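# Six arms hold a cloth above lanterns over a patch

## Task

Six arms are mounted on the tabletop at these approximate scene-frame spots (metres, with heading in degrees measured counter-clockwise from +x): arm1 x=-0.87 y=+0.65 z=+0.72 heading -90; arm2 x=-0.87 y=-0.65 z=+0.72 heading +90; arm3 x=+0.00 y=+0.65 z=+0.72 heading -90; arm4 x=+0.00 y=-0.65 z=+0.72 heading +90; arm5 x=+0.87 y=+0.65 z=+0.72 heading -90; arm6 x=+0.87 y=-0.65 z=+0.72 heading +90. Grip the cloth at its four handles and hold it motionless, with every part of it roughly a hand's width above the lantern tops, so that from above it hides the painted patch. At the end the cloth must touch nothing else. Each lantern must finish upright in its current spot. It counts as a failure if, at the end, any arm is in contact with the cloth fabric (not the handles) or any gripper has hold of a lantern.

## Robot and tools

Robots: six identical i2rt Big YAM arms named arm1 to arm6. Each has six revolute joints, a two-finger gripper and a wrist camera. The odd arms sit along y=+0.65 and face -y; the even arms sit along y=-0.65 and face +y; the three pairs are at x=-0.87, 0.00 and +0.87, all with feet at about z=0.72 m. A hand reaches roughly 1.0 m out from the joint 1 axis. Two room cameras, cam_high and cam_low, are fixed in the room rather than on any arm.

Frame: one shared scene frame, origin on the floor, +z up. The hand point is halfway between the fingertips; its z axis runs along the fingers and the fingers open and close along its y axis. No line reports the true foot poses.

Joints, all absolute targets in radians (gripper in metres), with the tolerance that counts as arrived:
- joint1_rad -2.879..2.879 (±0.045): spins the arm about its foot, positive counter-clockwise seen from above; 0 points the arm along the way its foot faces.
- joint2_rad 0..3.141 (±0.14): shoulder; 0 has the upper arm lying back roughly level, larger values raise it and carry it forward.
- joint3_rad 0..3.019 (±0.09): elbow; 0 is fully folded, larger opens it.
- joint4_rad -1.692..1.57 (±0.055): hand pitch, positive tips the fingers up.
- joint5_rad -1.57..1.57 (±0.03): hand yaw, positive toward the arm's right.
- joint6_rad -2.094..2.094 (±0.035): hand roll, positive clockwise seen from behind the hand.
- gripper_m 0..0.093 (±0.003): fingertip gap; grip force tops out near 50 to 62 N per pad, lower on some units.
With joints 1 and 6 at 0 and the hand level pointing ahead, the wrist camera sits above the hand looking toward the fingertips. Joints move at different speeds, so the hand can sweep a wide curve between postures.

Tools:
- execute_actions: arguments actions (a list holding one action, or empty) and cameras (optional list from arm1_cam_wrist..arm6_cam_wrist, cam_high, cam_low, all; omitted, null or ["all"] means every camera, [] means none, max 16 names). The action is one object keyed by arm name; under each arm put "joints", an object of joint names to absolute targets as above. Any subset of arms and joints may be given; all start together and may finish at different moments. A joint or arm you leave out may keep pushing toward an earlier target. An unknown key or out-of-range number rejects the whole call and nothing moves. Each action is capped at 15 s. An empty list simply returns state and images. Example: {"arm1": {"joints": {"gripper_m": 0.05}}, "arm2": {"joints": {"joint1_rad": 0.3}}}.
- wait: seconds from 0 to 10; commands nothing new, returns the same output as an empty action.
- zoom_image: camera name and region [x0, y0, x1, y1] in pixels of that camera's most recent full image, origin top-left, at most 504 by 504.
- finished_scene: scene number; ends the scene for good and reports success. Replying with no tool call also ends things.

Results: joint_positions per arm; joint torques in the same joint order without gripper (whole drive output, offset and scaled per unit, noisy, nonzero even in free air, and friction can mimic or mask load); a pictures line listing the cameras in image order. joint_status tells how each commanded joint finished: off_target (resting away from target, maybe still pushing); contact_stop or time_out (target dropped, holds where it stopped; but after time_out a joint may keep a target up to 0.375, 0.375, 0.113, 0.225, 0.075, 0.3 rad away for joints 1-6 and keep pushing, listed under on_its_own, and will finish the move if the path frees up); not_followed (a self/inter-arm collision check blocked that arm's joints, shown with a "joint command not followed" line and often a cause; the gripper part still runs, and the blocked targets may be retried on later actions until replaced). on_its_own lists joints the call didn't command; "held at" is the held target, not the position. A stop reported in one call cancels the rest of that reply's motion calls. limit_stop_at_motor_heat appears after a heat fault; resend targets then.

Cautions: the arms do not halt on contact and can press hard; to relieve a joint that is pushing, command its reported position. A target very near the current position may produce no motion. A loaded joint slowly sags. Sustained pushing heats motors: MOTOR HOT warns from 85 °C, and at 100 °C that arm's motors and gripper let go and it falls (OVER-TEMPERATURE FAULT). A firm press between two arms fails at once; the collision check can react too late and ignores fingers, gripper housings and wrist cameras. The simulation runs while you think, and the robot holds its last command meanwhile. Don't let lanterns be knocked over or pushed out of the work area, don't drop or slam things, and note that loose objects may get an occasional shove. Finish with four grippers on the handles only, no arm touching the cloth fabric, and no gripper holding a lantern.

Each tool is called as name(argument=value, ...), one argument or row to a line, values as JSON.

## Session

execute_actions(
  actions=[],
  cameras=["cam_low","cam_high","arm3_cam_wrist","arm4_cam_wrist"],
)

Scene clock: 0.00 s.
Joint torques (N m, as the arm reports them, + toward a larger angle): no reading
Motor temperatures (°C, as the motors report them): arm1=[29 32 36 29 28 28] | arm2=[28 31 31 30 27 30] | arm3=[27 31 37 28 29 28] | arm4=[27 30 35 27 27 28] | arm5=[31 30 29 30 26 28] | arm6=[27 28 32 30 28 27]
arm1.joint_positions: joint1_rad=-0.008 joint2_rad=+0.434 joint3_rad=+1.482 joint4_rad=-1.527 joint5_rad=-0.016 joint6_rad=+0.005 gripper_m=+0.094
arm1.joint_status: not commanded
arm1.hand: x=-0.8750 y=+0.5326 z=+1.3268 quat_wxyz=(-0.372, -0.609, -0.600, +0.360) (m; scene frame)
arm2.joint_positions: joint1_rad=+0.002 joint2_rad=+0.451 joint3_rad=+1.455 joint4_rad=-1.532 joint5_rad=-0.001 joint6_rad=-0.009 gripper_m=+0.095
arm2.joint_status: not commanded
arm2.hand: x=-0.8756 y=-0.5188 z=+1.3173 quat_wxyz=(-0.356, +0.618, -0.610, -0.345) (m; scene frame)
arm3.joint_positions: joint1_rad=-0.015 joint2_rad=+0.432 joint3_rad=+1.462 joint4_rad=-1.527 joint5_rad=-0.007 joint6_rad=-0.010 gripper_m=+0.094
arm3.joint_status: not commanded
arm3.hand: x=-0.0031 y=+0.5313 z=+1.3591 quat_wxyz=(-0.354, -0.616, -0.599, +0.370) (m; scene frame)
arm4.joint_positions: joint1_rad=+0.013 joint2_rad=+0.423 joint3_rad=+1.480 joint4_rad=-1.520 joint5_rad=-0.004 joint6_rad=+0.005 gripper_m=+0.094
arm4.joint_status: not commanded
arm4.hand: x=+0.0029 y=-0.5377 z=+1.3395 quat_wxyz=(-0.372, +0.595, -0.608, -0.372) (m; scene frame)
arm5.joint_positions: joint1_rad=-0.014 joint2_rad=+0.450 joint3_rad=+1.470 joint4_rad=-1.540 joint5_rad=-0.006 joint6_rad=-0.017 gripper_m=+0.095
arm5.joint_status: not commanded
arm5.hand: x=+0.8757 y=+0.5298 z=+1.3411 quat_wxyz=(-0.361, -0.593, -0.628, +0.352) (m; scene frame)
arm6.joint_positions: joint1_rad=+0.002 joint2_rad=+0.435 joint3_rad=+1.460 joint4_rad=-1.541 joint5_rad=-0.010 joint6_rad=-0.002 gripper_m=+0.094
arm6.joint_status: not commanded
arm6.hand: x=+0.8710 y=-0.5298 z=+1.3649 quat_wxyz=(-0.353, +0.612, -0.611, -0.358) (m; scene frame)
pictures: arm3_cam_wrist, arm4_cam_wrist, cam_high, cam_low
Images, in order (width x height): arm3_cam_wrist 616x616, arm4_cam_wrist 616x616, cam_high 672x504, cam_low 672x504.

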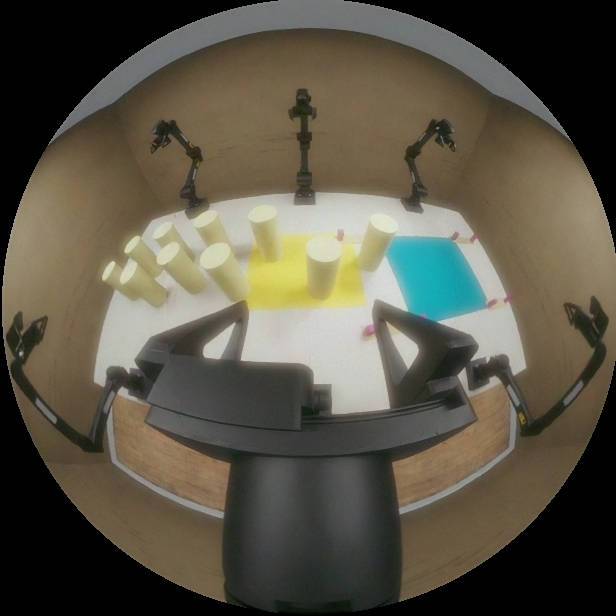

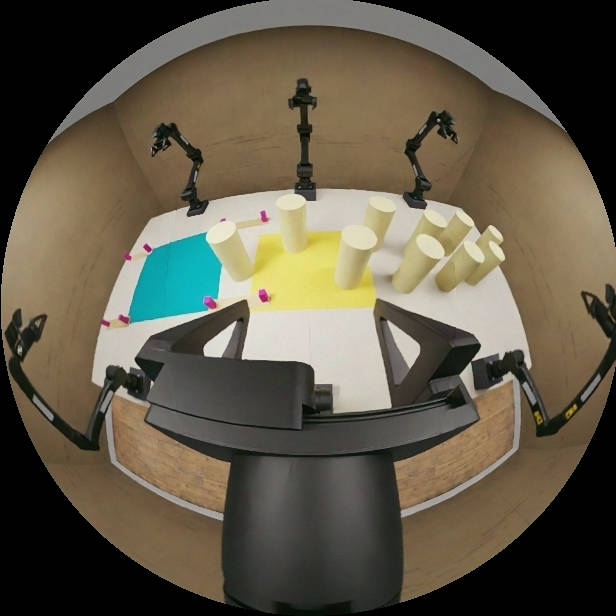

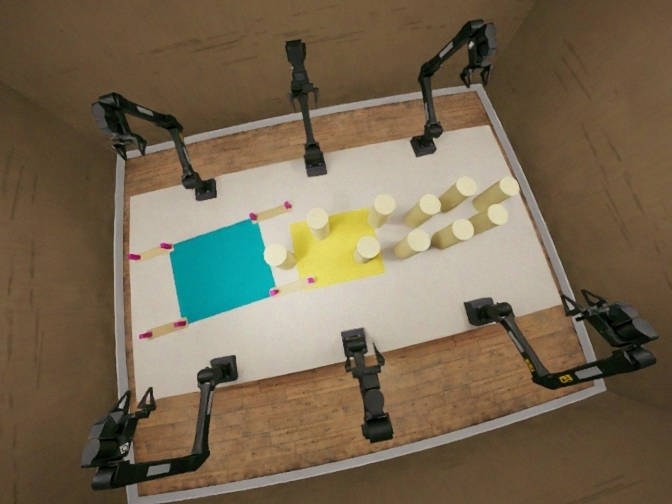

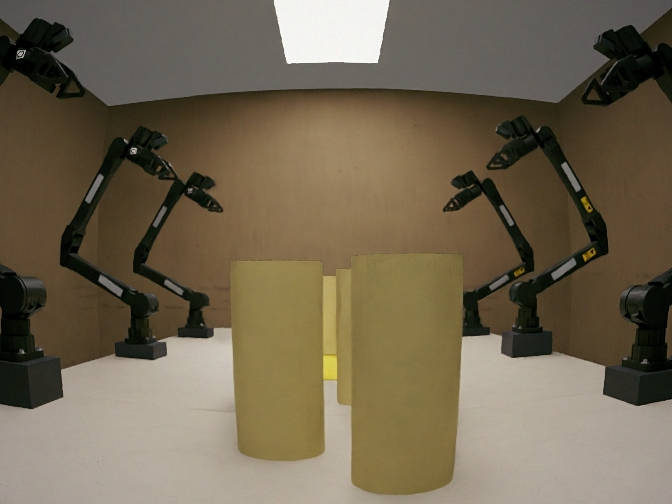

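zoom_image(
  camera="cam_high",
  region=[110, 130, 410, 390],
)

Region (110, 130, 410, 390) of cam_high's 672x504 image, scaled by 1.680, with more detail than that image has; it fills the top 437 rows of this view, and the rest is white.

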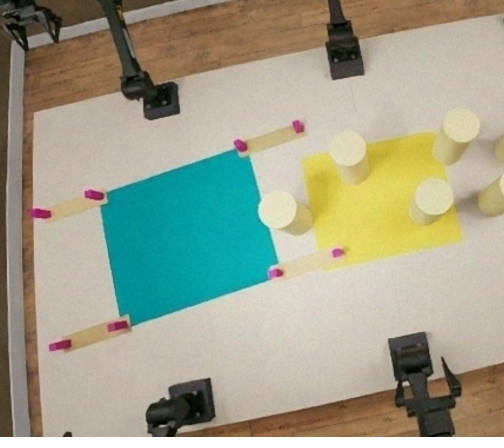

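execute_actions(
  actions=[
    {"arm1":{"joints":{"joint1_rad":-0.667,"joint2_rad":1.7855,"joint3_rad":1.418,"joint4_rad":-1.177,"joint6_rad":-0.79}},"arm2":{"joints":{"joint1_rad":0.626,"joint2_rad":1.58,"joint3_rad":1.146,"joint4_rad":-1.11,"joint6_rad":0.515}},"arm3":{"joints":{"joint1_rad":-1.0,"joint2_rad":1.992,"joint3_rad":2.124,"joint4_rad":-1.67,"joint6_rad":-1.135}},"arm4":{"joints":{"joint1_rad":0.855,"joint2_rad":1.984,"joint3_rad":2.174,"joint4_rad":-1.67,"joint6_rad":0.74}}},
  ],
  cameras=["arm1_cam_wrist","arm2_cam_wrist","arm3_cam_wrist","arm4_cam_wrist"],
)

Scene clock: 35.37 s.
Joint torques (N m, as the arm reports them, + toward a larger angle): arm1=[  1.18 -17.5    9.62   0.58   0.06  -0.08] | arm2=[ -0.26 -13.29  10.07   0.85  -0.01   0.17] | arm3=[ -0.19 -22.87  12.43  -0.42  -0.06  -0.2 ] | arm4=[ -0.51 -18.43  11.89  -0.36  -0.06   0.23] | arm5=[0.18 5.29 6.   2.04 0.   0.07] | arm6=[0.39 6.1  8.13 1.91 0.07 0.  ]
Motor temperatures (°C, as the motors report them): arm1=[29 32 38 29 28 28] | arm2=[28 31 33 30 27 30] | arm3=[27 32 39 28 29 28] | arm4=[27 30 38 27 27 28] | arm5=[31 30 31 31 26 28] | arm6=[27 28 34 30 28 27]
arm1.joint_positions: joint1_rad=-0.668 joint2_rad=+1.775 joint3_rad=+1.400 joint4_rad=-1.184 joint5_rad=-0.016 joint6_rad=-0.779 gripper_m=+0.095
arm1.joint_status: all done
arm1.hand: x=-1.1957 y=+0.2391 z=+0.8553 quat_wxyz=(-0.011, -0.669, -0.743, +0.001) (m; scene frame)
arm2.joint_positions: joint1_rad=+0.631 joint2_rad=+1.578 joint3_rad=+1.146 joint4_rad=-1.125 joint5_rad=+0.000 joint6_rad=+0.502 gripper_m=+0.095
arm2.joint_status: all done
arm2.hand: x=-1.1302 y=-0.2905 z=+0.8611 quat_wxyz=(-0.003, +0.749, -0.662, -0.001) (m; scene frame)
arm3.joint_positions: joint1_rad=-1.008 joint2_rad=+2.001 joint3_rad=+2.099 joint4_rad=-1.655 joint5_rad=-0.007 joint6_rad=-1.126 gripper_m=+0.094
arm3.joint_status: all done
arm3.hand: x=-0.5367 y=+0.3307 z=+1.0374 quat_wxyz=(-0.001, -0.674, -0.738, +0.008) (m; scene frame)
arm4.joint_positions: joint1_rad=+0.857 joint2_rad=+1.985 joint3_rad=+2.154 joint4_rad=-1.656 joint5_rad=-0.003 joint6_rad=+0.729 gripper_m=+0.094
arm4.joint_status: all done
arm4.hand: x=-0.4658 y=-0.2214 z=+1.0392 quat_wxyz=(+0.002, +0.740, -0.671, -0.043) (m; scene frame)
arm5.joint_positions: joint1_rad=-0.014 joint2_rad=+0.450 joint3_rad=+1.470 joint4_rad=-1.540 joint5_rad=-0.006 joint6_rad=-0.017 gripper_m=+0.095
arm5.joint_status: not commanded
arm5.hand: x=+0.8757 y=+0.5298 z=+1.3411 quat_wxyz=(-0.361, -0.593, -0.628, +0.352) (m; scene frame)
arm6.joint_positions: joint1_rad=+0.002 joint2_rad=+0.435 joint3_rad=+1.460 joint4_rad=-1.541 joint5_rad=-0.010 joint6_rad=-0.002 gripper_m=+0.094
arm6.joint_status: not commanded
arm6.hand: x=+0.8710 y=-0.5298 z=+1.3649 quat_wxyz=(-0.353, +0.612, -0.611, -0.358) (m; scene frame)
pictures: arm1_cam_wrist, arm2_cam_wrist, arm3_cam_wrist, arm4_cam_wrist
Images, in order (width x height): arm1_cam_wrist 616x616, arm2_cam_wrist 616x616, arm3_cam_wrist 616x616, arm4_cam_wrist 616x616.

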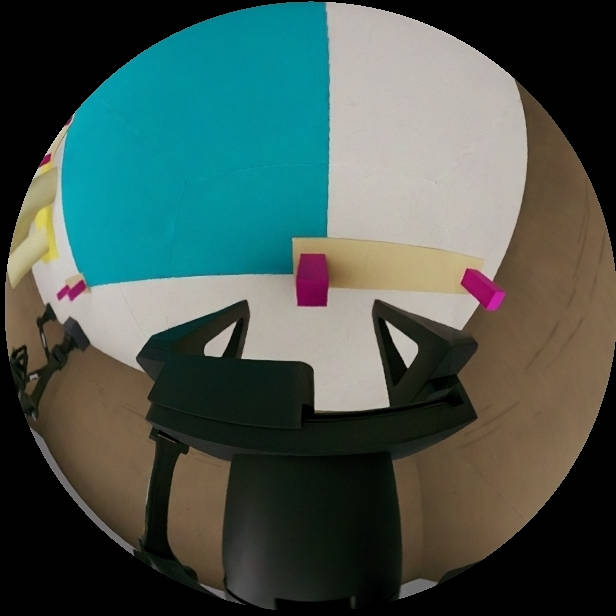

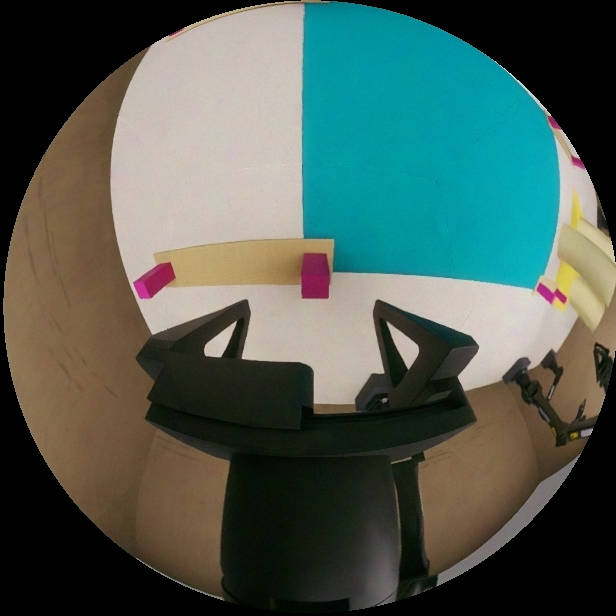

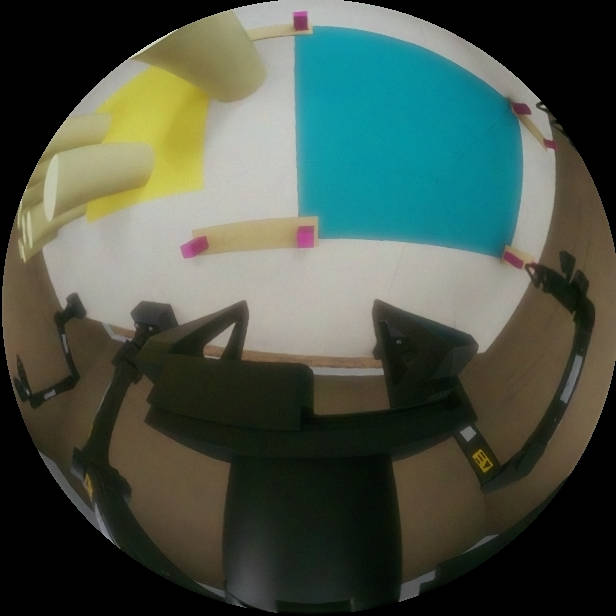

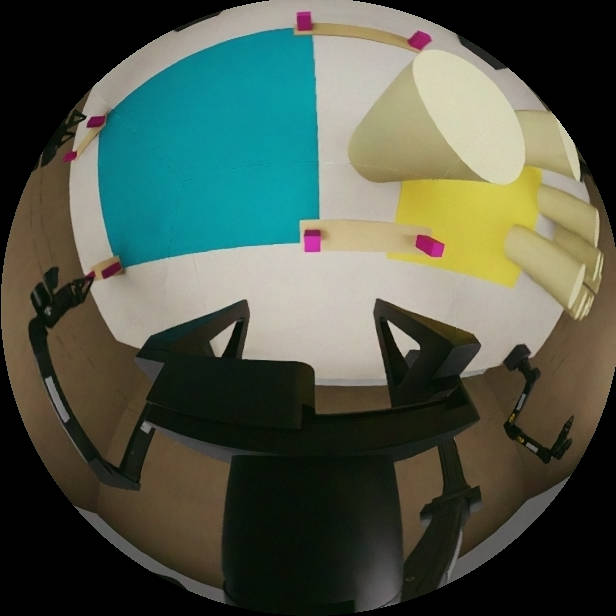

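execute_actions(
  actions=[
    {"arm1":{"joints":{"joint1_rad":-0.69,"joint2_rad":1.869,"joint3_rad":1.292,"joint4_rad":-0.97,"joint6_rad":-0.81}},"arm2":{"joints":{"joint2_rad":1.696,"joint3_rad":1.006,"joint4_rad":-0.86}},"arm3":{"joints":{"joint2_rad":2.15,"joint3_rad":1.627,"joint4_rad":-1.026}},"arm4":{"joints":{"joint1_rad":0.878,"joint2_rad":2.177,"joint3_rad":1.764,"joint4_rad":-1.135}}},
  ],
  cameras=["arm1_cam_wrist","arm2_cam_wrist","arm3_cam_wrist","arm4_cam_wrist"],
)

Scene clock: 58.37 s.
Joint torques (N m, as the arm reports them, + toward a larger angle): arm1=[  0.09 -18.96   8.8    0.85   0.08  -0.07] | arm2=[ -0.18 -15.17   9.37   0.78  -0.01   0.16] | arm3=[ -0.07 -23.29   9.66   0.79  -0.03  -0.19] | arm4=[  0.55 -17.83   8.55   0.6    0.04   0.22] | arm5=[0.14 5.34 6.02 2.05 0.   0.07] | arm6=[0.56 5.88 8.05 1.85 0.07 0.01]
Motor temperatures (°C, as the motors report them): arm1=[29 33 39 29 28 28] | arm2=[28 31 33 30 27 30] | arm3=[27 34 42 28 29 28] | arm4=[27 32 40 27 27 28] | arm5=[31 30 31 31 26 28] | arm6=[27 28 34 30 28 27]
arm1.joint_positions: joint1_rad=-0.680 joint2_rad=+1.871 joint3_rad=+1.274 joint4_rad=-0.982 joint5_rad=-0.016 joint6_rad=-0.799 gripper_m=+0.095
arm1.joint_status: all done
arm1.hand: x=-1.1925 y=+0.2516 z=+0.7654 quat_wxyz=(-0.011, -0.666, -0.746, -0.009) (m; scene frame)
arm2.joint_positions: joint1_rad=+0.631 joint2_rad=+1.710 joint3_rad=+0.996 joint4_rad=-0.876 joint5_rad=+0.000 joint6_rad=+0.503 gripper_m=+0.095
arm2.joint_status: all done
arm2.hand: x=-1.1188 y=-0.3051 z=+0.7585 quat_wxyz=(+0.000, +0.749, -0.662, +0.016) (m; scene frame)
arm3.joint_positions: joint1_rad=-1.008 joint2_rad=+2.160 joint3_rad=+1.616 joint4_rad=-1.042 joint5_rad=-0.007 joint6_rad=-1.127 gripper_m=+0.094
arm3.joint_status: all done
arm3.hand: x=-0.5258 y=+0.3374 z=+0.7632 quat_wxyz=(-0.005, -0.674, -0.739, -0.005) (m; scene frame)
arm4.joint_positions: joint1_rad=+0.866 joint2_rad=+2.163 joint3_rad=+1.770 joint4_rad=-1.150 joint5_rad=-0.006 joint6_rad=+0.731 gripper_m=+0.094
arm4.joint_status: all done
arm4.hand: x=-0.4824 y=-0.2154 z=+0.7850 quat_wxyz=(+0.004, +0.743, -0.669, -0.015) (m; scene frame)
arm5.joint_positions: joint1_rad=-0.014 joint2_rad=+0.450 joint3_rad=+1.470 joint4_rad=-1.540 joint5_rad=-0.006 joint6_rad=-0.017 gripper_m=+0.095
arm5.joint_status: not commanded
arm5.hand: x=+0.8757 y=+0.5298 z=+1.3411 quat_wxyz=(-0.361, -0.593, -0.628, +0.352) (m; scene frame)
arm6.joint_positions: joint1_rad=+0.002 joint2_rad=+0.435 joint3_rad=+1.460 joint4_rad=-1.541 joint5_rad=-0.010 joint6_rad=-0.002 gripper_m=+0.094
arm6.joint_status: not commanded
arm6.hand: x=+0.8710 y=-0.5298 z=+1.3649 quat_wxyz=(-0.353, +0.612, -0.611, -0.358) (m; scene frame)
pictures: arm1_cam_wrist, arm2_cam_wrist, arm3_cam_wrist, arm4_cam_wrist
Images, in order (width x height): arm1_cam_wrist 616x616, arm2_cam_wrist 616x616, arm3_cam_wrist 616x616, arm4_cam_wrist 616x616.

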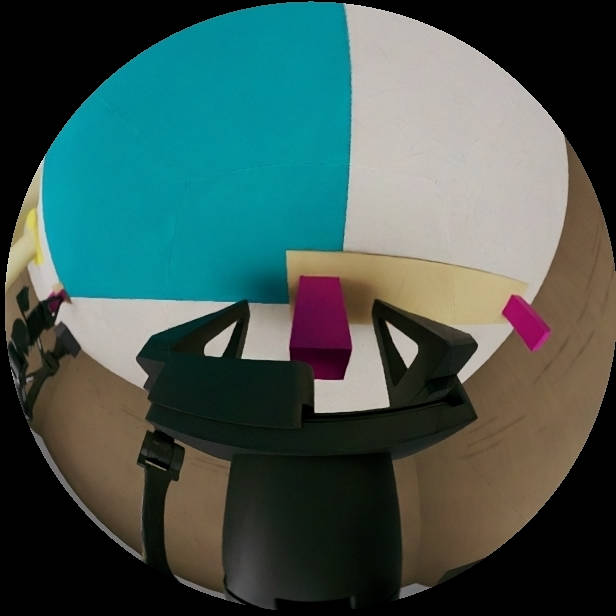

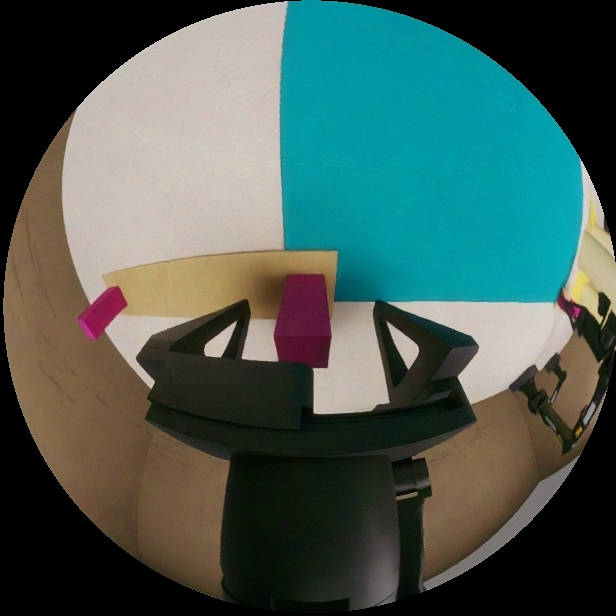

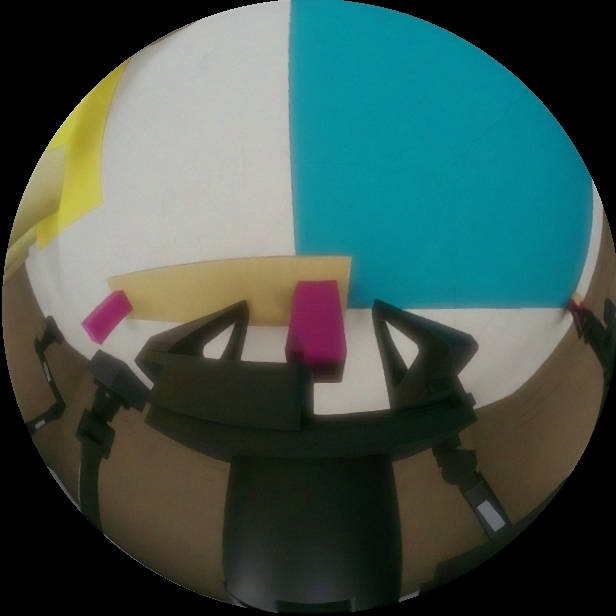

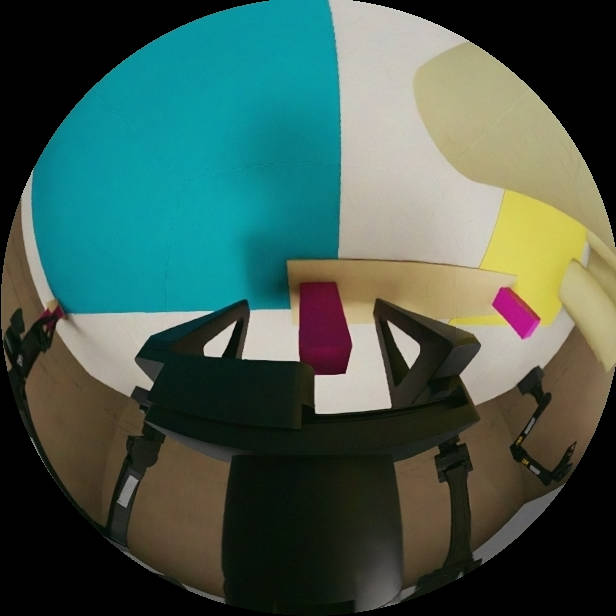

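execute_actions(
  actions=[
    {"arm1":{"joints":{"gripper_m":0.0}},"arm2":{"joints":{"gripper_m":0.0}},"arm3":{"joints":{"gripper_m":0.0}},"arm4":{"joints":{"joint3_rad":1.728,"gripper_m":0.06}}},
  ],
  cameras=["arm4_cam_wrist"],
)

execute_actions(
  actions=[
    {"arm4":{"joints":{"gripper_m":0.0}}},
  ],
  cameras=["arm4_cam_wrist"],
)

Scene clock: 66.43 s.
Joint torques (N m, as the arm reports them, + toward a larger angle): arm1=[  0.05 -19.15   8.74   0.56  -0.11  -0.09] | arm2=[ -0.18 -15.33   9.39   0.78   0.04   0.16] | arm3=[ -0.1  -23.62   9.68   0.59  -0.08  -0.17] | arm4=[  0.31 -17.81   8.72   0.45   0.04   0.22] | arm5=[0.23 5.32 6.06 2.06 0.   0.07] | arm6=[0.42 5.89 8.04 1.82 0.06 0.  ]
Motor temperatures (°C, as the motors report them): arm1=[29 33 39 29 28 28] | arm2=[28 31 33 30 27 30] | arm3=[27 35 41 28 29 28] | arm4=[27 33 40 27 27 28] | arm5=[31 30 31 31 26 28] | arm6=[27 28 34 30 28 27]
arm1.joint_positions: joint1_rad=-0.680 joint2_rad=+1.871 joint3_rad=+1.274 joint4_rad=-0.978 joint5_rad=-0.011 joint6_rad=-0.799 gripper_m=+0.029
arm1.joint_status: gripper_m off_target (ended at +0.029, target +0.000)
arm1.hand: x=-1.1939 y=+0.2516 z=+0.7654 quat_wxyz=(-0.008, -0.666, -0.746, -0.007) (m; scene frame)
arm2.joint_positions: joint1_rad=+0.631 joint2_rad=+1.710 joint3_rad=+0.996 joint4_rad=-0.875 joint5_rad=-0.002 joint6_rad=+0.504 gripper_m=+0.029
arm2.joint_status: gripper_m off_target (ended at +0.029, target +0.000)
arm2.hand: x=-1.1191 y=-0.3050 z=+0.7585 quat_wxyz=(+0.001, +0.749, -0.663, +0.015) (m; scene frame)
arm3.joint_positions: joint1_rad=-1.008 joint2_rad=+2.160 joint3_rad=+1.616 joint4_rad=-1.037 joint5_rad=-0.006 joint6_rad=-1.130 gripper_m=+0.029
arm3.joint_status: gripper_m off_target (ended at +0.029, target +0.000)
arm3.hand: x=-0.5268 y=+0.3369 z=+0.7632 quat_wxyz=(-0.004, -0.673, -0.740, -0.004) (m; scene frame)
arm4.joint_positions: joint1_rad=+0.866 joint2_rad=+2.167 joint3_rad=+1.731 joint4_rad=-1.147 joint5_rad=-0.006 joint6_rad=+0.731 gripper_m=+0.060
arm4.joint_status: all done
arm4.hand: x=-0.4709 y=-0.2258 z=+0.7685 quat_wxyz=(+0.004, +0.743, -0.669, +0.006) (m; scene frame)
arm5.joint_positions: joint1_rad=-0.014 joint2_rad=+0.450 joint3_rad=+1.470 joint4_rad=-1.540 joint5_rad=-0.006 joint6_rad=-0.017 gripper_m=+0.095
arm5.joint_status: not commanded
arm5.hand: x=+0.8757 y=+0.5298 z=+1.3411 quat_wxyz=(-0.361, -0.593, -0.628, +0.352) (m; scene frame)
arm6.joint_positions: joint1_rad=+0.002 joint2_rad=+0.435 joint3_rad=+1.460 joint4_rad=-1.541 joint5_rad=-0.010 joint6_rad=-0.002 gripper_m=+0.094
arm6.joint_status: not commanded
arm6.hand: x=+0.8710 y=-0.5298 z=+1.3649 quat_wxyz=(-0.353, +0.612, -0.611, -0.358) (m; scene frame)
pictures: arm4_cam_wrist
Images, in order (width x height): arm4_cam_wrist 616x616.

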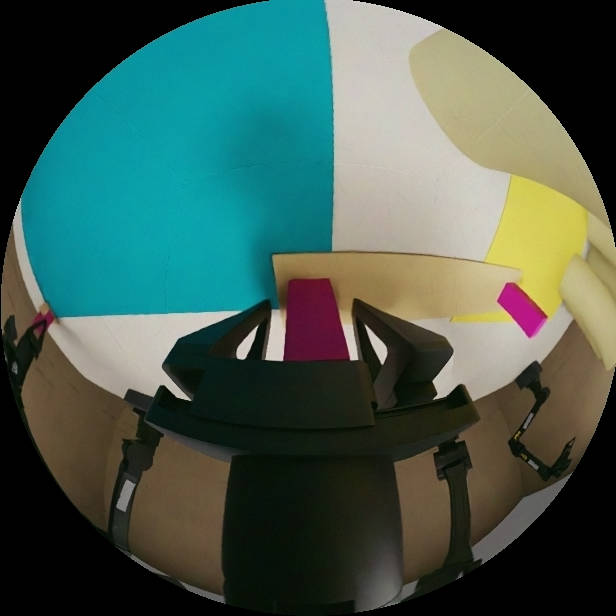

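Scene clock: 67.07 s.
Joint torques (N m, as the arm reports them, + toward a larger angle): arm1=[  0.23 -19.09   8.79   0.66  -0.09  -0.08] | arm2=[ -0.2  -15.33   9.4    0.75   0.05   0.16] | arm3=[ -0.16 -23.52   9.59   0.63  -0.06  -0.16] | arm4=[  0.42 -18.07   8.55   0.34   0.06   0.19] | arm5=[ 0.16  5.39  6.02  2.03 -0.01  0.07] | arm6=[0.43 6.02 8.06 1.83 0.06 0.  ]
Motor temperatures (°C, as the motors report them): arm1=[29 33 39 29 28 28] | arm2=[28 31 33 30 27 30] | arm3=[27 35 41 28 29 28] | arm4=[27 33 40 27 27 28] | arm5=[31 30 31 31 26 28] | arm6=[27 28 34 30 28 27]
arm1.joint_positions: joint1_rad=-0.680 joint2_rad=+1.871 joint3_rad=+1.274 joint4_rad=-0.978 joint5_rad=-0.011 joint6_rad=-0.799 gripper_m=+0.029
arm1.joint_status: not commanded
arm1.hand: x=-1.1939 y=+0.2516 z=+0.7654 quat_wxyz=(-0.008, -0.666, -0.746, -0.007) (m; scene frame)
arm2.joint_positions: joint1_rad=+0.631 joint2_rad=+1.710 joint3_rad=+0.996 joint4_rad=-0.875 joint5_rad=-0.002 joint6_rad=+0.504 gripper_m=+0.029
arm2.joint_status: not commanded
arm2.hand: x=-1.1191 y=-0.3050 z=+0.7585 quat_wxyz=(+0.001, +0.749, -0.663, +0.015) (m; scene frame)
arm3.joint_positions: joint1_rad=-1.008 joint2_rad=+2.160 joint3_rad=+1.616 joint4_rad=-1.037 joint5_rad=-0.006 joint6_rad=-1.130 gripper_m=+0.029
arm3.joint_status: not commanded
arm3.hand: x=-0.5268 y=+0.3369 z=+0.7632 quat_wxyz=(-0.004, -0.673, -0.740, -0.004) (m; scene frame)
arm4.joint_positions: joint1_rad=+0.866 joint2_rad=+2.167 joint3_rad=+1.731 joint4_rad=-1.145 joint5_rad=-0.007 joint6_rad=+0.734 gripper_m=+0.029
arm4.joint_status: gripper_m off_target (ended at +0.029, target +0.000)
arm4.hand: x=-0.4714 y=-0.2254 z=+0.7685 quat_wxyz=(+0.004, +0.742, -0.670, +0.004) (m; scene frame)
arm5.joint_positions: joint1_rad=-0.014 joint2_rad=+0.450 joint3_rad=+1.470 joint4_rad=-1.540 joint5_rad=-0.006 joint6_rad=-0.017 gripper_m=+0.095
arm5.joint_status: not commanded
arm5.hand: x=+0.8757 y=+0.5298 z=+1.3411 quat_wxyz=(-0.361, -0.593, -0.628, +0.352) (m; scene frame)
arm6.joint_positions: joint1_rad=+0.002 joint2_rad=+0.435 joint3_rad=+1.460 joint4_rad=-1.541 joint5_rad=-0.010 joint6_rad=-0.002 gripper_m=+0.094
arm6.joint_status: not commanded
arm6.hand: x=+0.8710 y=-0.5298 z=+1.3649 quat_wxyz=(-0.353, +0.612, -0.611, -0.358) (m; scene frame)
pictures: arm4_cam_wrist
Images, in order (width x height): arm4_cam_wrist 616x616.

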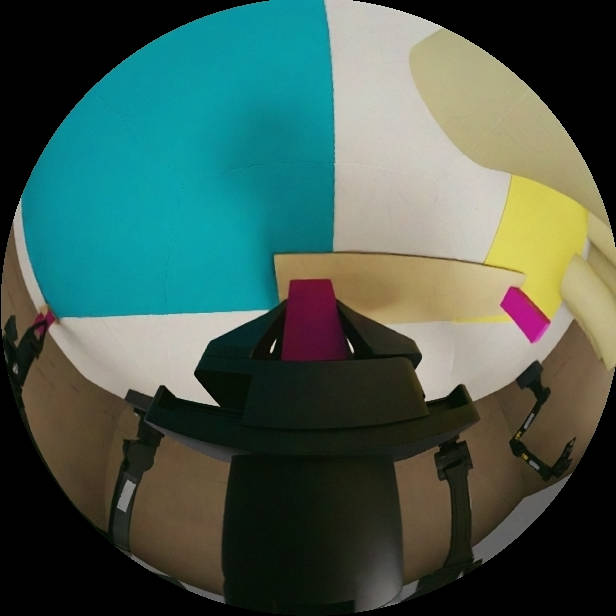

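execute_actions(
  actions=[
    {"arm1":{"joints":{"joint2_rad":1.686,"joint3_rad":1.644,"joint4_rad":-1.504}},"arm2":{"joints":{"joint2_rad":1.456,"joint3_rad":1.363,"joint4_rad":-1.448}},"arm3":{"joints":{"joint2_rad":1.974,"joint3_rad":1.938,"joint4_rad":-1.53}},"arm4":{"joints":{"joint2_rad":2.04,"joint3_rad":2.114,"joint4_rad":-1.64}}},
  ],
  cameras=[],
)

execute_actions(
  actions=[
    {"arm1":{"joints":{"joint2_rad":1.526,"joint3_rad":2.0,"joint4_rad":-1.68}},"arm2":{"joints":{"joint2_rad":1.301,"joint3_rad":1.77,"joint4_rad":-1.68}},"arm3":{"joints":{"joint2_rad":1.799,"joint3_rad":2.224,"joint4_rad":-1.68}},"arm4":{"joints":{"joint2_rad":1.843,"joint3_rad":2.36,"joint4_rad":-1.68}}},
  ],
  cameras=["cam_low","cam_high"],
)

Scene clock: 117.67 s.
Joint torques (N m, as the arm reports them, + toward a larger angle): arm1=[  0.7  -16.65  10.87   0.05   0.38  -0.05] | arm2=[  0.04 -12.37  13.23  -0.14  -0.36   0.14] | arm3=[ -0.24 -21.2   10.96  -0.95  -0.06  -0.14] | arm4=[  0.61 -19.47  12.48  -0.91   0.06   0.19] | arm5=[0.23 5.3  6.04 2.06 0.   0.07] | arm6=[0.47 6.   8.07 1.87 0.08 0.  ]
Motor temperatures (°C, as the motors report them): arm1=[29 34 39 29 28 28] | arm2=[28 32 33 30 27 30] | arm3=[27 36 41 28 29 28] | arm4=[27 34 39 27 27 28] | arm5=[31 30 31 31 26 28] | arm6=[27 28 35 30 28 27]
arm1.joint_positions: joint1_rad=-0.680 joint2_rad=+1.674 joint3_rad=+1.619 joint4_rad=-1.496 joint5_rad=-0.026 joint6_rad=-0.801 gripper_m=+0.029
arm1.joint_status: all done
arm1.hand: x=-1.1950 y=+0.2483 z=+0.9873 quat_wxyz=(-0.016, -0.665, -0.747, +0.005) (m; scene frame)
arm2.joint_positions: joint1_rad=+0.626 joint2_rad=+1.455 joint3_rad=+1.335 joint4_rad=-1.434 joint5_rad=+0.010 joint6_rad=+0.505 gripper_m=+0.029
arm2.joint_status: all done
arm2.hand: x=-1.1203 y=-0.2984 z=+0.9814 quat_wxyz=(-0.008, +0.747, -0.665, -0.001) (m; scene frame)
arm3.joint_positions: joint1_rad=-1.008 joint2_rad=+1.969 joint3_rad=+1.930 joint4_rad=-1.501 joint5_rad=-0.006 joint6_rad=-1.130 gripper_m=+0.029
arm3.joint_status: all done
arm3.hand: x=-0.5330 y=+0.3331 z=+0.9917 quat_wxyz=(+0.002, -0.673, -0.739, +0.016) (m; scene frame)
arm4.joint_positions: joint1_rad=+0.868 joint2_rad=+2.049 joint3_rad=+2.088 joint4_rad=-1.615 joint5_rad=-0.007 joint6_rad=+0.734 gripper_m=+0.029
arm4.joint_status: all done
arm4.hand: x=-0.4737 y=-0.2248 z=+0.9748 quat_wxyz=(+0.004, +0.743, -0.669, +0.001) (m; scene frame)
arm5.joint_positions: joint1_rad=-0.014 joint2_rad=+0.450 joint3_rad=+1.470 joint4_rad=-1.540 joint5_rad=-0.006 joint6_rad=-0.017 gripper_m=+0.095
arm5.joint_status: not commanded
arm5.hand: x=+0.8757 y=+0.5298 z=+1.3411 quat_wxyz=(-0.361, -0.593, -0.628, +0.352) (m; scene frame)
arm6.joint_positions: joint1_rad=+0.002 joint2_rad=+0.435 joint3_rad=+1.460 joint4_rad=-1.541 joint5_rad=-0.010 joint6_rad=-0.002 gripper_m=+0.094
arm6.joint_status: not commanded
arm6.hand: x=+0.8710 y=-0.5298 z=+1.3649 quat_wxyz=(-0.353, +0.612, -0.611, -0.358) (m; scene frame)
pictures: none
No camera images: the call's "cameras" was empty. Leave "cameras" out to get every camera's image.

Scene clock: 119.33 s.
Joint torques (N m, as the arm reports them, + toward a larger angle): arm1=[ -0.78 -14.75  11.05   0.81   0.37  -0.03] | arm2=[ 0.95 -9.79 13.86  0.46 -0.49  0.12] | arm3=[ -0.05 -19.48  10.88  -0.22  -0.05  -0.12] | arm4=[  0.22 -18.11  11.02  -0.02   0.06   0.17] | arm5=[0.15 5.37 6.04 2.04 0.   0.07] | arm6=[0.34 6.08 8.06 1.83 0.06 0.  ]
Motor temperatures (°C, as the motors report them): arm1=[29 34 40 29 28 28] | arm2=[28 32 33 30 27 30] | arm3=[27 36 41 28 29 28] | arm4=[27 34 40 27 27 28] | arm5=[31 30 31 31 26 28] | arm6=[27 28 35 30 28 27]
arm1.joint_positions: joint1_rad=-0.680 joint2_rad=+1.517 joint3_rad=+1.974 joint4_rad=-1.677 joint5_rad=-0.025 joint6_rad=-0.801 gripper_m=+0.029
arm1.joint_status: all done
arm1.hand: x=-1.1858 y=+0.2617 z=+1.2038 quat_wxyz=(-0.022, -0.654, -0.737, +0.169) (m; scene frame)
arm2.joint_positions: joint1_rad=+0.619 joint2_rad=+1.305 joint3_rad=+1.732 joint4_rad=-1.670 joint5_rad=+0.012 joint6_rad=+0.505 gripper_m=+0.029
arm2.joint_status: all done
arm2.hand: x=-1.1116 y=-0.3071 z=+1.1977 quat_wxyz=(-0.044, +0.735, -0.660, -0.152) (m; scene frame)
arm3.joint_positions: joint1_rad=-1.008 joint2_rad=+1.806 joint3_rad=+2.214 joint4_rad=-1.655 joint5_rad=-0.007 joint6_rad=-1.130 gripper_m=+0.029
arm3.joint_status: all done
arm3.hand: x=-0.5192 y=+0.3410 z=+1.2009 quat_wxyz=(+0.045, -0.664, -0.730, +0.156) (m; scene frame)
arm4.joint_positions: joint1_rad=+0.868 joint2_rad=+1.868 joint3_rad=+2.345 joint4_rad=-1.659 joint5_rad=-0.007 joint6_rad=+0.734 gripper_m=+0.029
arm4.joint_status: all done
joint sent to its limit — the command would take arm4.joint4_rad past its lower limit, so that joint was sent only as far as its limit.
arm4.hand: x=-0.4684 y=-0.2292 z=+1.1904 quat_wxyz=(+0.005, +0.729, -0.656, -0.194) (m; scene frame)
arm5.joint_positions: joint1_rad=-0.014 joint2_rad=+0.450 joint3_rad=+1.470 joint4_rad=-1.540 joint5_rad=-0.006 joint6_rad=-0.017 gripper_m=+0.095
arm5.joint_status: not commanded
arm5.hand: x=+0.8757 y=+0.5298 z=+1.3411 quat_wxyz=(-0.361, -0.593, -0.628, +0.352) (m; scene frame)
arm6.joint_positions: joint1_rad=+0.002 joint2_rad=+0.435 joint3_rad=+1.460 joint4_rad=-1.541 joint5_rad=-0.010 joint6_rad=-0.002 gripper_m=+0.094
arm6.joint_status: not commanded
arm6.hand: x=+0.8710 y=-0.5298 z=+1.3649 quat_wxyz=(-0.353, +0.612, -0.611, -0.358) (m; scene frame)
pictures: cam_high, cam_low
Images, in order (width x height): cam_high 672x504, cam_low 672x504.

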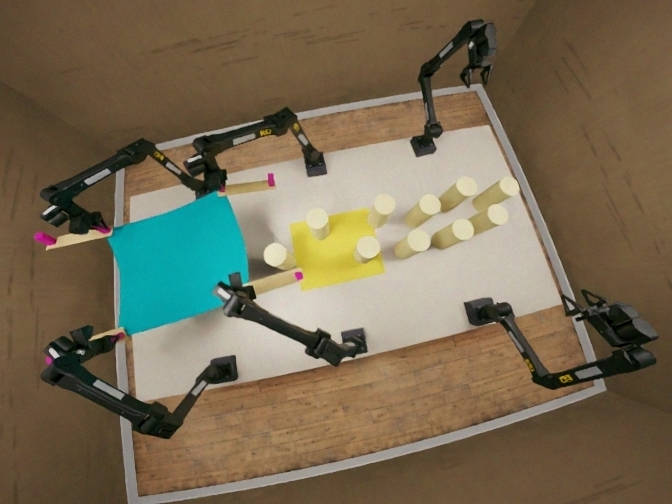

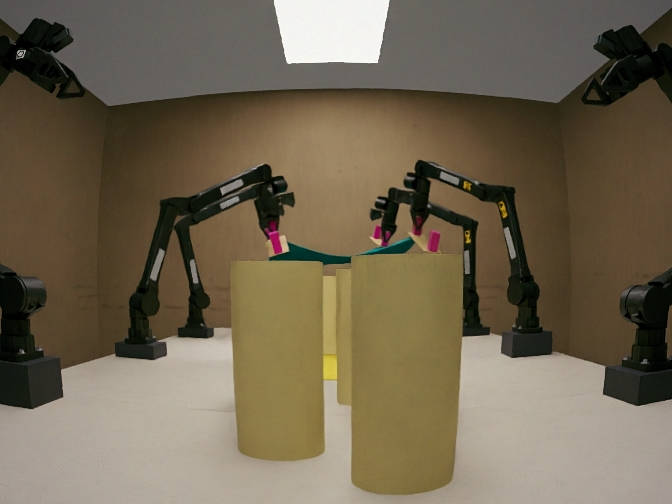

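execute_actions(
  actions=[
    {"arm1":{"joints":{"joint1_rad":-0.094,"joint2_rad":1.195,"joint3_rad":1.672,"joint6_rad":-0.167}},"arm2":{"joints":{"joint1_rad":-0.048,"joint2_rad":1.052,"joint3_rad":1.538,"joint6_rad":-0.138}},"arm3":{"joints":{"joint1_rad":-0.585,"joint2_rad":1.275,"joint3_rad":1.613,"joint6_rad":-0.66}},"arm4":{"joints":{"joint1_rad":0.495,"joint2_rad":1.322,"joint3_rad":1.74,"joint6_rad":0.385}}},
  ],
  cameras=["cam_low"],
)

execute_actions(
  actions=[
    {"arm1":{"joints":{"joint1_rad":0.5708,"joint2_rad":1.358,"joint3_rad":1.862,"joint6_rad":0.535}},"arm2":{"joints":{"joint1_rad":-0.69,"joint2_rad":1.308,"joint3_rad":1.811,"joint6_rad":-0.735}},"arm3":{"joints":{"joint1_rad":0.185,"joint2_rad":1.152,"joint3_rad":1.505,"joint6_rad":0.14}},"arm4":{"joints":{"joint1_rad":-0.172,"joint2_rad":1.14,"joint3_rad":1.574,"joint6_rad":-0.23}}},
  ],
  cameras=["cam_low"],
)

execute_actions(
  actions=[
    {"arm1":{"joints":{"joint1_rad":0.949,"joint2_rad":1.90,"joint3_rad":2.445,"joint6_rad":0.95}},"arm2":{"joints":{"joint1_rad":-1.009,"joint2_rad":1.863,"joint3_rad":2.374,"joint6_rad":-1.008}},"arm3":{"joints":{"joint1_rad":0.768,"joint2_rad":1.59,"joint3_rad":1.906,"joint6_rad":0.758}},"arm4":{"joints":{"joint1_rad":-0.764,"joint2_rad":1.476,"joint3_rad":1.85,"joint6_rad":-0.79}}},
  ],
  cameras=["cam_low","cam_high","arm4_cam_wrist","arm1_cam_wrist"],
)

Scene clock: 131.93 s.
Joint torques (N m, as the arm reports them, + toward a larger angle): arm1=[ 0.77 -9.73  9.75  0.87  0.76  0.14] | arm2=[ 0.66 -5.28 10.37  0.54 -0.46 -0.06] | arm3=[ -1.29 -10.91  10.6   -0.26  -0.21   0.06] | arm4=[  0.08 -10.41  10.33  -0.09   0.17   0.01] | arm5=[0.17 5.37 6.05 2.05 0.   0.07] | arm6=[0.53 6.15 8.06 1.9  0.07 0.  ]
Motor temperatures (°C, as the motors report them): arm1=[29 33 40 29 28 28] | arm2=[28 31 34 30 27 30] | arm3=[27 36 41 28 29 28] | arm4=[27 34 40 27 27 28] | arm5=[31 30 32 31 26 28] | arm6=[27 28 35 30 28 27]
arm1.joint_positions: joint1_rad=-0.087 joint2_rad=+1.194 joint3_rad=+1.662 joint4_rad=-1.677 joint5_rad=-0.034 joint6_rad=-0.175 gripper_m=+0.029
arm1.joint_status: all done
arm1.hand: x=-0.9036 y=+0.2763 z=+1.2070 quat_wxyz=(-0.125, -0.665, -0.725, +0.129) (m; scene frame)
arm2.joint_positions: joint1_rad=-0.051 joint2_rad=+1.058 joint3_rad=+1.539 joint4_rad=-1.670 joint5_rad=+0.011 joint6_rad=-0.132 gripper_m=+0.029
arm2.joint_status: all done
arm2.hand: x=-0.8545 y=-0.3228 z=+1.2041 quat_wxyz=(-0.152, +0.720, -0.668, -0.111) (m; scene frame)
arm3.joint_positions: joint1_rad=-0.577 joint2_rad=+1.287 joint3_rad=+1.608 joint4_rad=-1.657 joint5_rad=-0.002 joint6_rad=-0.671 gripper_m=+0.029
arm3.joint_status: all done
arm3.hand: x=-0.2271 y=+0.3207 z=+1.1936 quat_wxyz=(-0.018, -0.678, -0.725, +0.117) (m; scene frame)
arm4.joint_positions: joint1_rad=+0.491 joint2_rad=+1.347 joint3_rad=+1.737 joint4_rad=-1.659 joint5_rad=-0.012 joint6_rad=+0.398 gripper_m=+0.029
arm4.joint_status: all done
arm4.hand: x=-0.1922 y=-0.2657 z=+1.1949 quat_wxyz=(-0.046, +0.721, -0.676, -0.144) (m; scene frame)
arm5.joint_positions: joint1_rad=-0.014 joint2_rad=+0.450 joint3_rad=+1.470 joint4_rad=-1.540 joint5_rad=-0.006 joint6_rad=-0.017 gripper_m=+0.095
arm5.joint_status: not commanded
arm5.hand: x=+0.8757 y=+0.5298 z=+1.3411 quat_wxyz=(-0.361, -0.593, -0.628, +0.352) (m; scene frame)
arm6.joint_positions: joint1_rad=+0.002 joint2_rad=+0.435 joint3_rad=+1.460 joint4_rad=-1.541 joint5_rad=-0.010 joint6_rad=-0.002 gripper_m=+0.094
arm6.joint_status: not commanded
arm6.hand: x=+0.8710 y=-0.5298 z=+1.3649 quat_wxyz=(-0.353, +0.612, -0.611, -0.358) (m; scene frame)
pictures: cam_low
Images, in order (width x height): cam_low 672x504.

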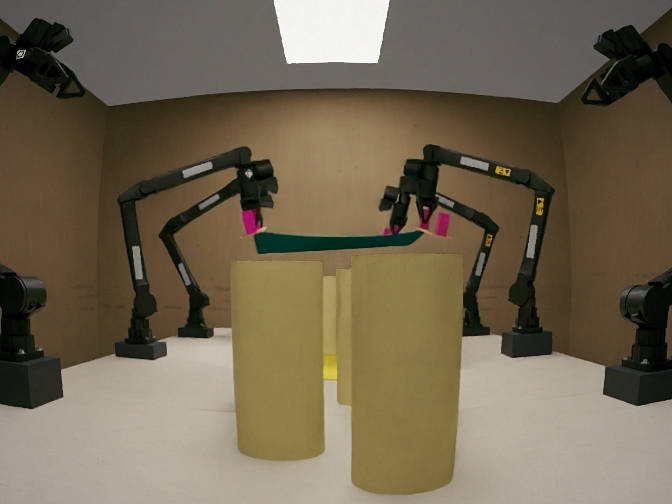

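Scene clock: 133.67 s.
Joint torques (N m, as the arm reports them, + toward a larger angle): arm1=[  0.8  -15.28  13.13   0.46   0.48   0.13] | arm2=[  0.19 -12.74  16.37   0.49  -0.1   -0.07] | arm3=[ 0.85 -9.41 10.24 -0.12 -0.52  0.06] | arm4=[-2.19 -7.24  9.68 -0.07  0.4   0.01] | arm5=[0.22 5.38 6.02 2.05 0.   0.07] | arm6=[0.43 6.09 8.07 1.84 0.06 0.01]
Motor temperatures (°C, as the motors report them): arm1=[29 33 41 29 28 28] | arm2=[28 31 35 30 27 30] | arm3=[27 35 41 28 29 28] | arm4=[27 34 40 27 27 28] | arm5=[31 30 32 31 26 28] | arm6=[27 28 35 30 28 27]
arm1.joint_positions: joint1_rad=+0.573 joint2_rad=+1.383 joint3_rad=+1.809 joint4_rad=-1.668 joint5_rad=-0.025 joint6_rad=+0.527 gripper_m=+0.029
arm1.joint_status: all done
arm1.hand: x=-0.6319 y=+0.2753 z=+1.1999 quat_wxyz=(-0.165, -0.682, -0.712, +0.022) (m; scene frame)
arm2.joint_positions: joint1_rad=-0.690 joint2_rad=+1.340 joint3_rad=+1.745 joint4_rad=-1.671 joint5_rad=+0.000 joint6_rad=-0.727 gripper_m=+0.029
arm2.joint_status: all done
arm2.hand: x=-0.6015 y=-0.3209 z=+1.1954 quat_wxyz=(-0.154, +0.710, -0.687, -0.005) (m; scene frame)
arm3.joint_positions: joint1_rad=+0.167 joint2_rad=+1.167 joint3_rad=+1.503 joint4_rad=-1.658 joint5_rad=+0.008 joint6_rad=+0.127 gripper_m=+0.029
arm3.joint_status: all done
arm3.hand: x=+0.0485 y=+0.2969 z=+1.1914 quat_wxyz=(-0.096, -0.698, -0.706, +0.079) (m; scene frame)
arm4.joint_positions: joint1_rad=-0.153 joint2_rad=+1.150 joint3_rad=+1.575 joint4_rad=-1.659 joint5_rad=-0.019 joint6_rad=-0.216 gripper_m=+0.029
arm4.joint_status: all done
arm4.hand: x=+0.0630 y=-0.2972 z=+1.1986 quat_wxyz=(-0.134, +0.710, -0.684, -0.102) (m; scene frame)
arm5.joint_positions: joint1_rad=-0.014 joint2_rad=+0.450 joint3_rad=+1.470 joint4_rad=-1.540 joint5_rad=-0.006 joint6_rad=-0.017 gripper_m=+0.095
arm5.joint_status: not commanded
arm5.hand: x=+0.8757 y=+0.5298 z=+1.3411 quat_wxyz=(-0.361, -0.593, -0.628, +0.352) (m; scene frame)
arm6.joint_positions: joint1_rad=+0.002 joint2_rad=+0.435 joint3_rad=+1.460 joint4_rad=-1.541 joint5_rad=-0.010 joint6_rad=-0.002 gripper_m=+0.094
arm6.joint_status: not commanded
arm6.hand: x=+0.8710 y=-0.5298 z=+1.3649 quat_wxyz=(-0.353, +0.612, -0.611, -0.358) (m; scene frame)
pictures: cam_low
Images, in order (width x height): cam_low 672x504.

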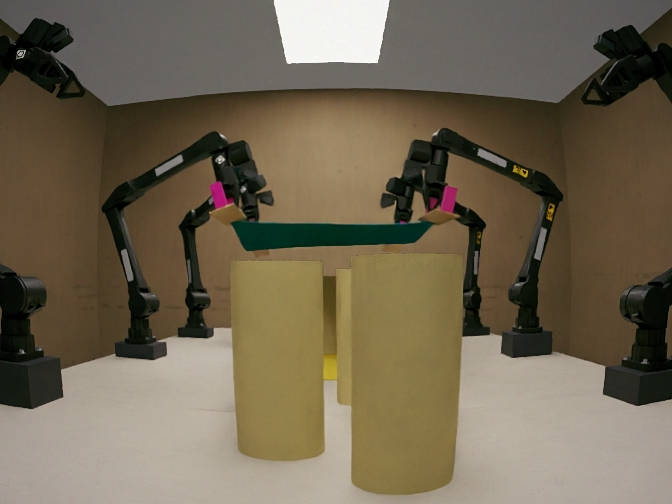

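Scene clock: 135.27 s.
Joint torques (N m, as the arm reports them, + toward a larger angle): arm1=[  0.58 -24.49  12.46   0.36   0.16   0.13] | arm2=[ -0.2  -22.8   16.05   0.34  -0.04  -0.06] | arm3=[  0.16 -18.16  14.99   0.    -0.61   0.04] | arm4=[ -1.49 -12.9   15.53   0.05   0.52   0.02] | arm5=[0.15 5.44 6.03 2.06 0.   0.07] | arm6=[0.45 5.92 7.99 1.85 0.05 0.  ]
Motor temperatures (°C, as the motors report them): arm1=[29 33 41 29 28 28] | arm2=[28 31 35 30 27 30] | arm3=[27 35 42 28 29 28] | arm4=[27 34 41 27 27 28] | arm5=[31 30 32 31 26 28] | arm6=[27 28 35 30 28 27]
arm1.joint_positions: joint1_rad=+0.950 joint2_rad=+1.941 joint3_rad=+2.397 joint4_rad=-1.663 joint5_rad=-0.016 joint6_rad=+0.941 gripper_m=+0.029
arm1.joint_status: all done
arm1.hand: x=-0.3437 y=+0.2686 z=+1.1599 quat_wxyz=(-0.180, -0.693, -0.697, -0.041) (m; scene frame)
arm2.joint_positions: joint1_rad=-1.003 joint2_rad=+1.898 joint3_rad=+2.310 joint4_rad=-1.666 joint5_rad=-0.003 joint6_rad=-0.999 gripper_m=+0.029
arm2.joint_status: all done
arm2.hand: x=-0.3377 y=-0.3096 z=+1.1539 quat_wxyz=(-0.156, +0.696, -0.700, +0.039) (m; scene frame)
arm3.joint_positions: joint1_rad=+0.757 joint2_rad=+1.612 joint3_rad=+1.855 joint4_rad=-1.670 joint5_rad=+0.013 joint6_rad=+0.746 gripper_m=+0.029
arm3.joint_status: all done
arm3.hand: x=+0.3395 y=+0.2672 z=+1.1521 quat_wxyz=(-0.071, -0.712, -0.699, +0.011) (m; scene frame)
arm4.joint_positions: joint1_rad=-0.754 joint2_rad=+1.495 joint3_rad=+1.791 joint4_rad=-1.668 joint5_rad=-0.024 joint6_rad=-0.777 gripper_m=+0.029
arm4.joint_status: all done
arm4.hand: x=+0.3333 y=-0.3111 z=+1.1522 quat_wxyz=(-0.099, +0.702, -0.705, -0.013) (m; scene frame)
arm5.joint_positions: joint1_rad=-0.014 joint2_rad=+0.450 joint3_rad=+1.470 joint4_rad=-1.540 joint5_rad=-0.006 joint6_rad=-0.017 gripper_m=+0.095
arm5.joint_status: not commanded
arm5.hand: x=+0.8757 y=+0.5298 z=+1.3411 quat_wxyz=(-0.361, -0.593, -0.628, +0.352) (m; scene frame)
arm6.joint_positions: joint1_rad=+0.002 joint2_rad=+0.435 joint3_rad=+1.460 joint4_rad=-1.541 joint5_rad=-0.010 joint6_rad=-0.002 gripper_m=+0.094
arm6.joint_status: not commanded
arm6.hand: x=+0.8710 y=-0.5298 z=+1.3649 quat_wxyz=(-0.353, +0.612, -0.611, -0.358) (m; scene frame)
pictures: arm1_cam_wrist, arm4_cam_wrist, cam_high, cam_low
Images, in order (width x height): arm1_cam_wrist 616x616, arm4_cam_wrist 616x616, cam_high 672x504, cam_low 672x504.

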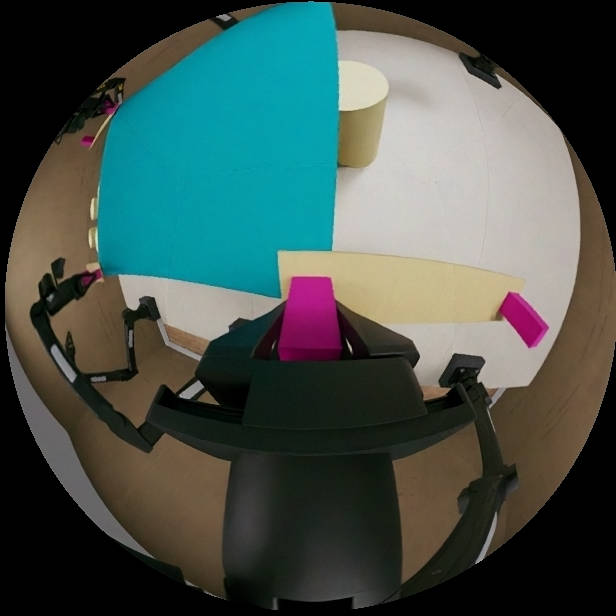

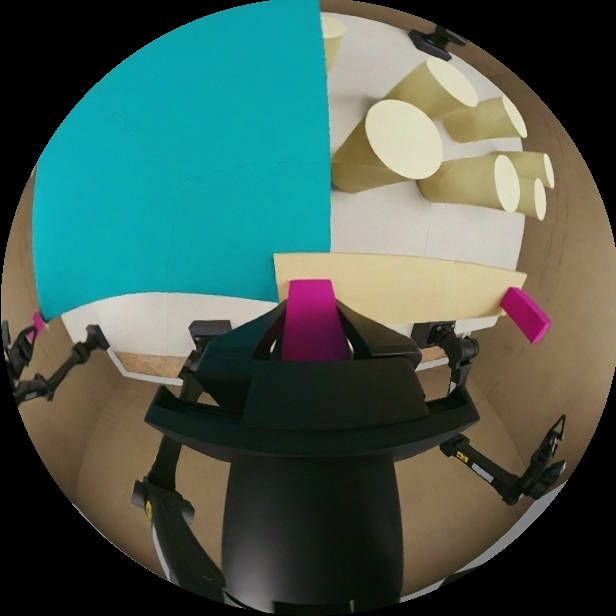

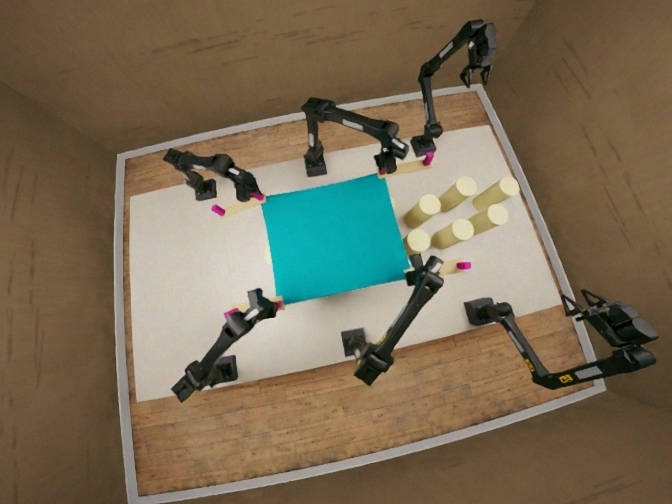

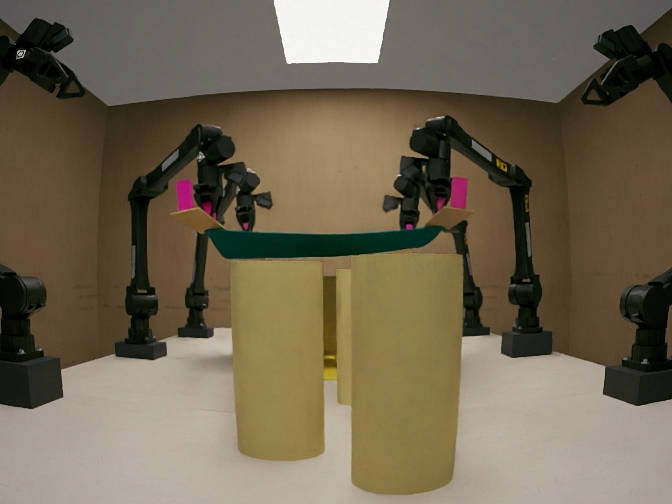

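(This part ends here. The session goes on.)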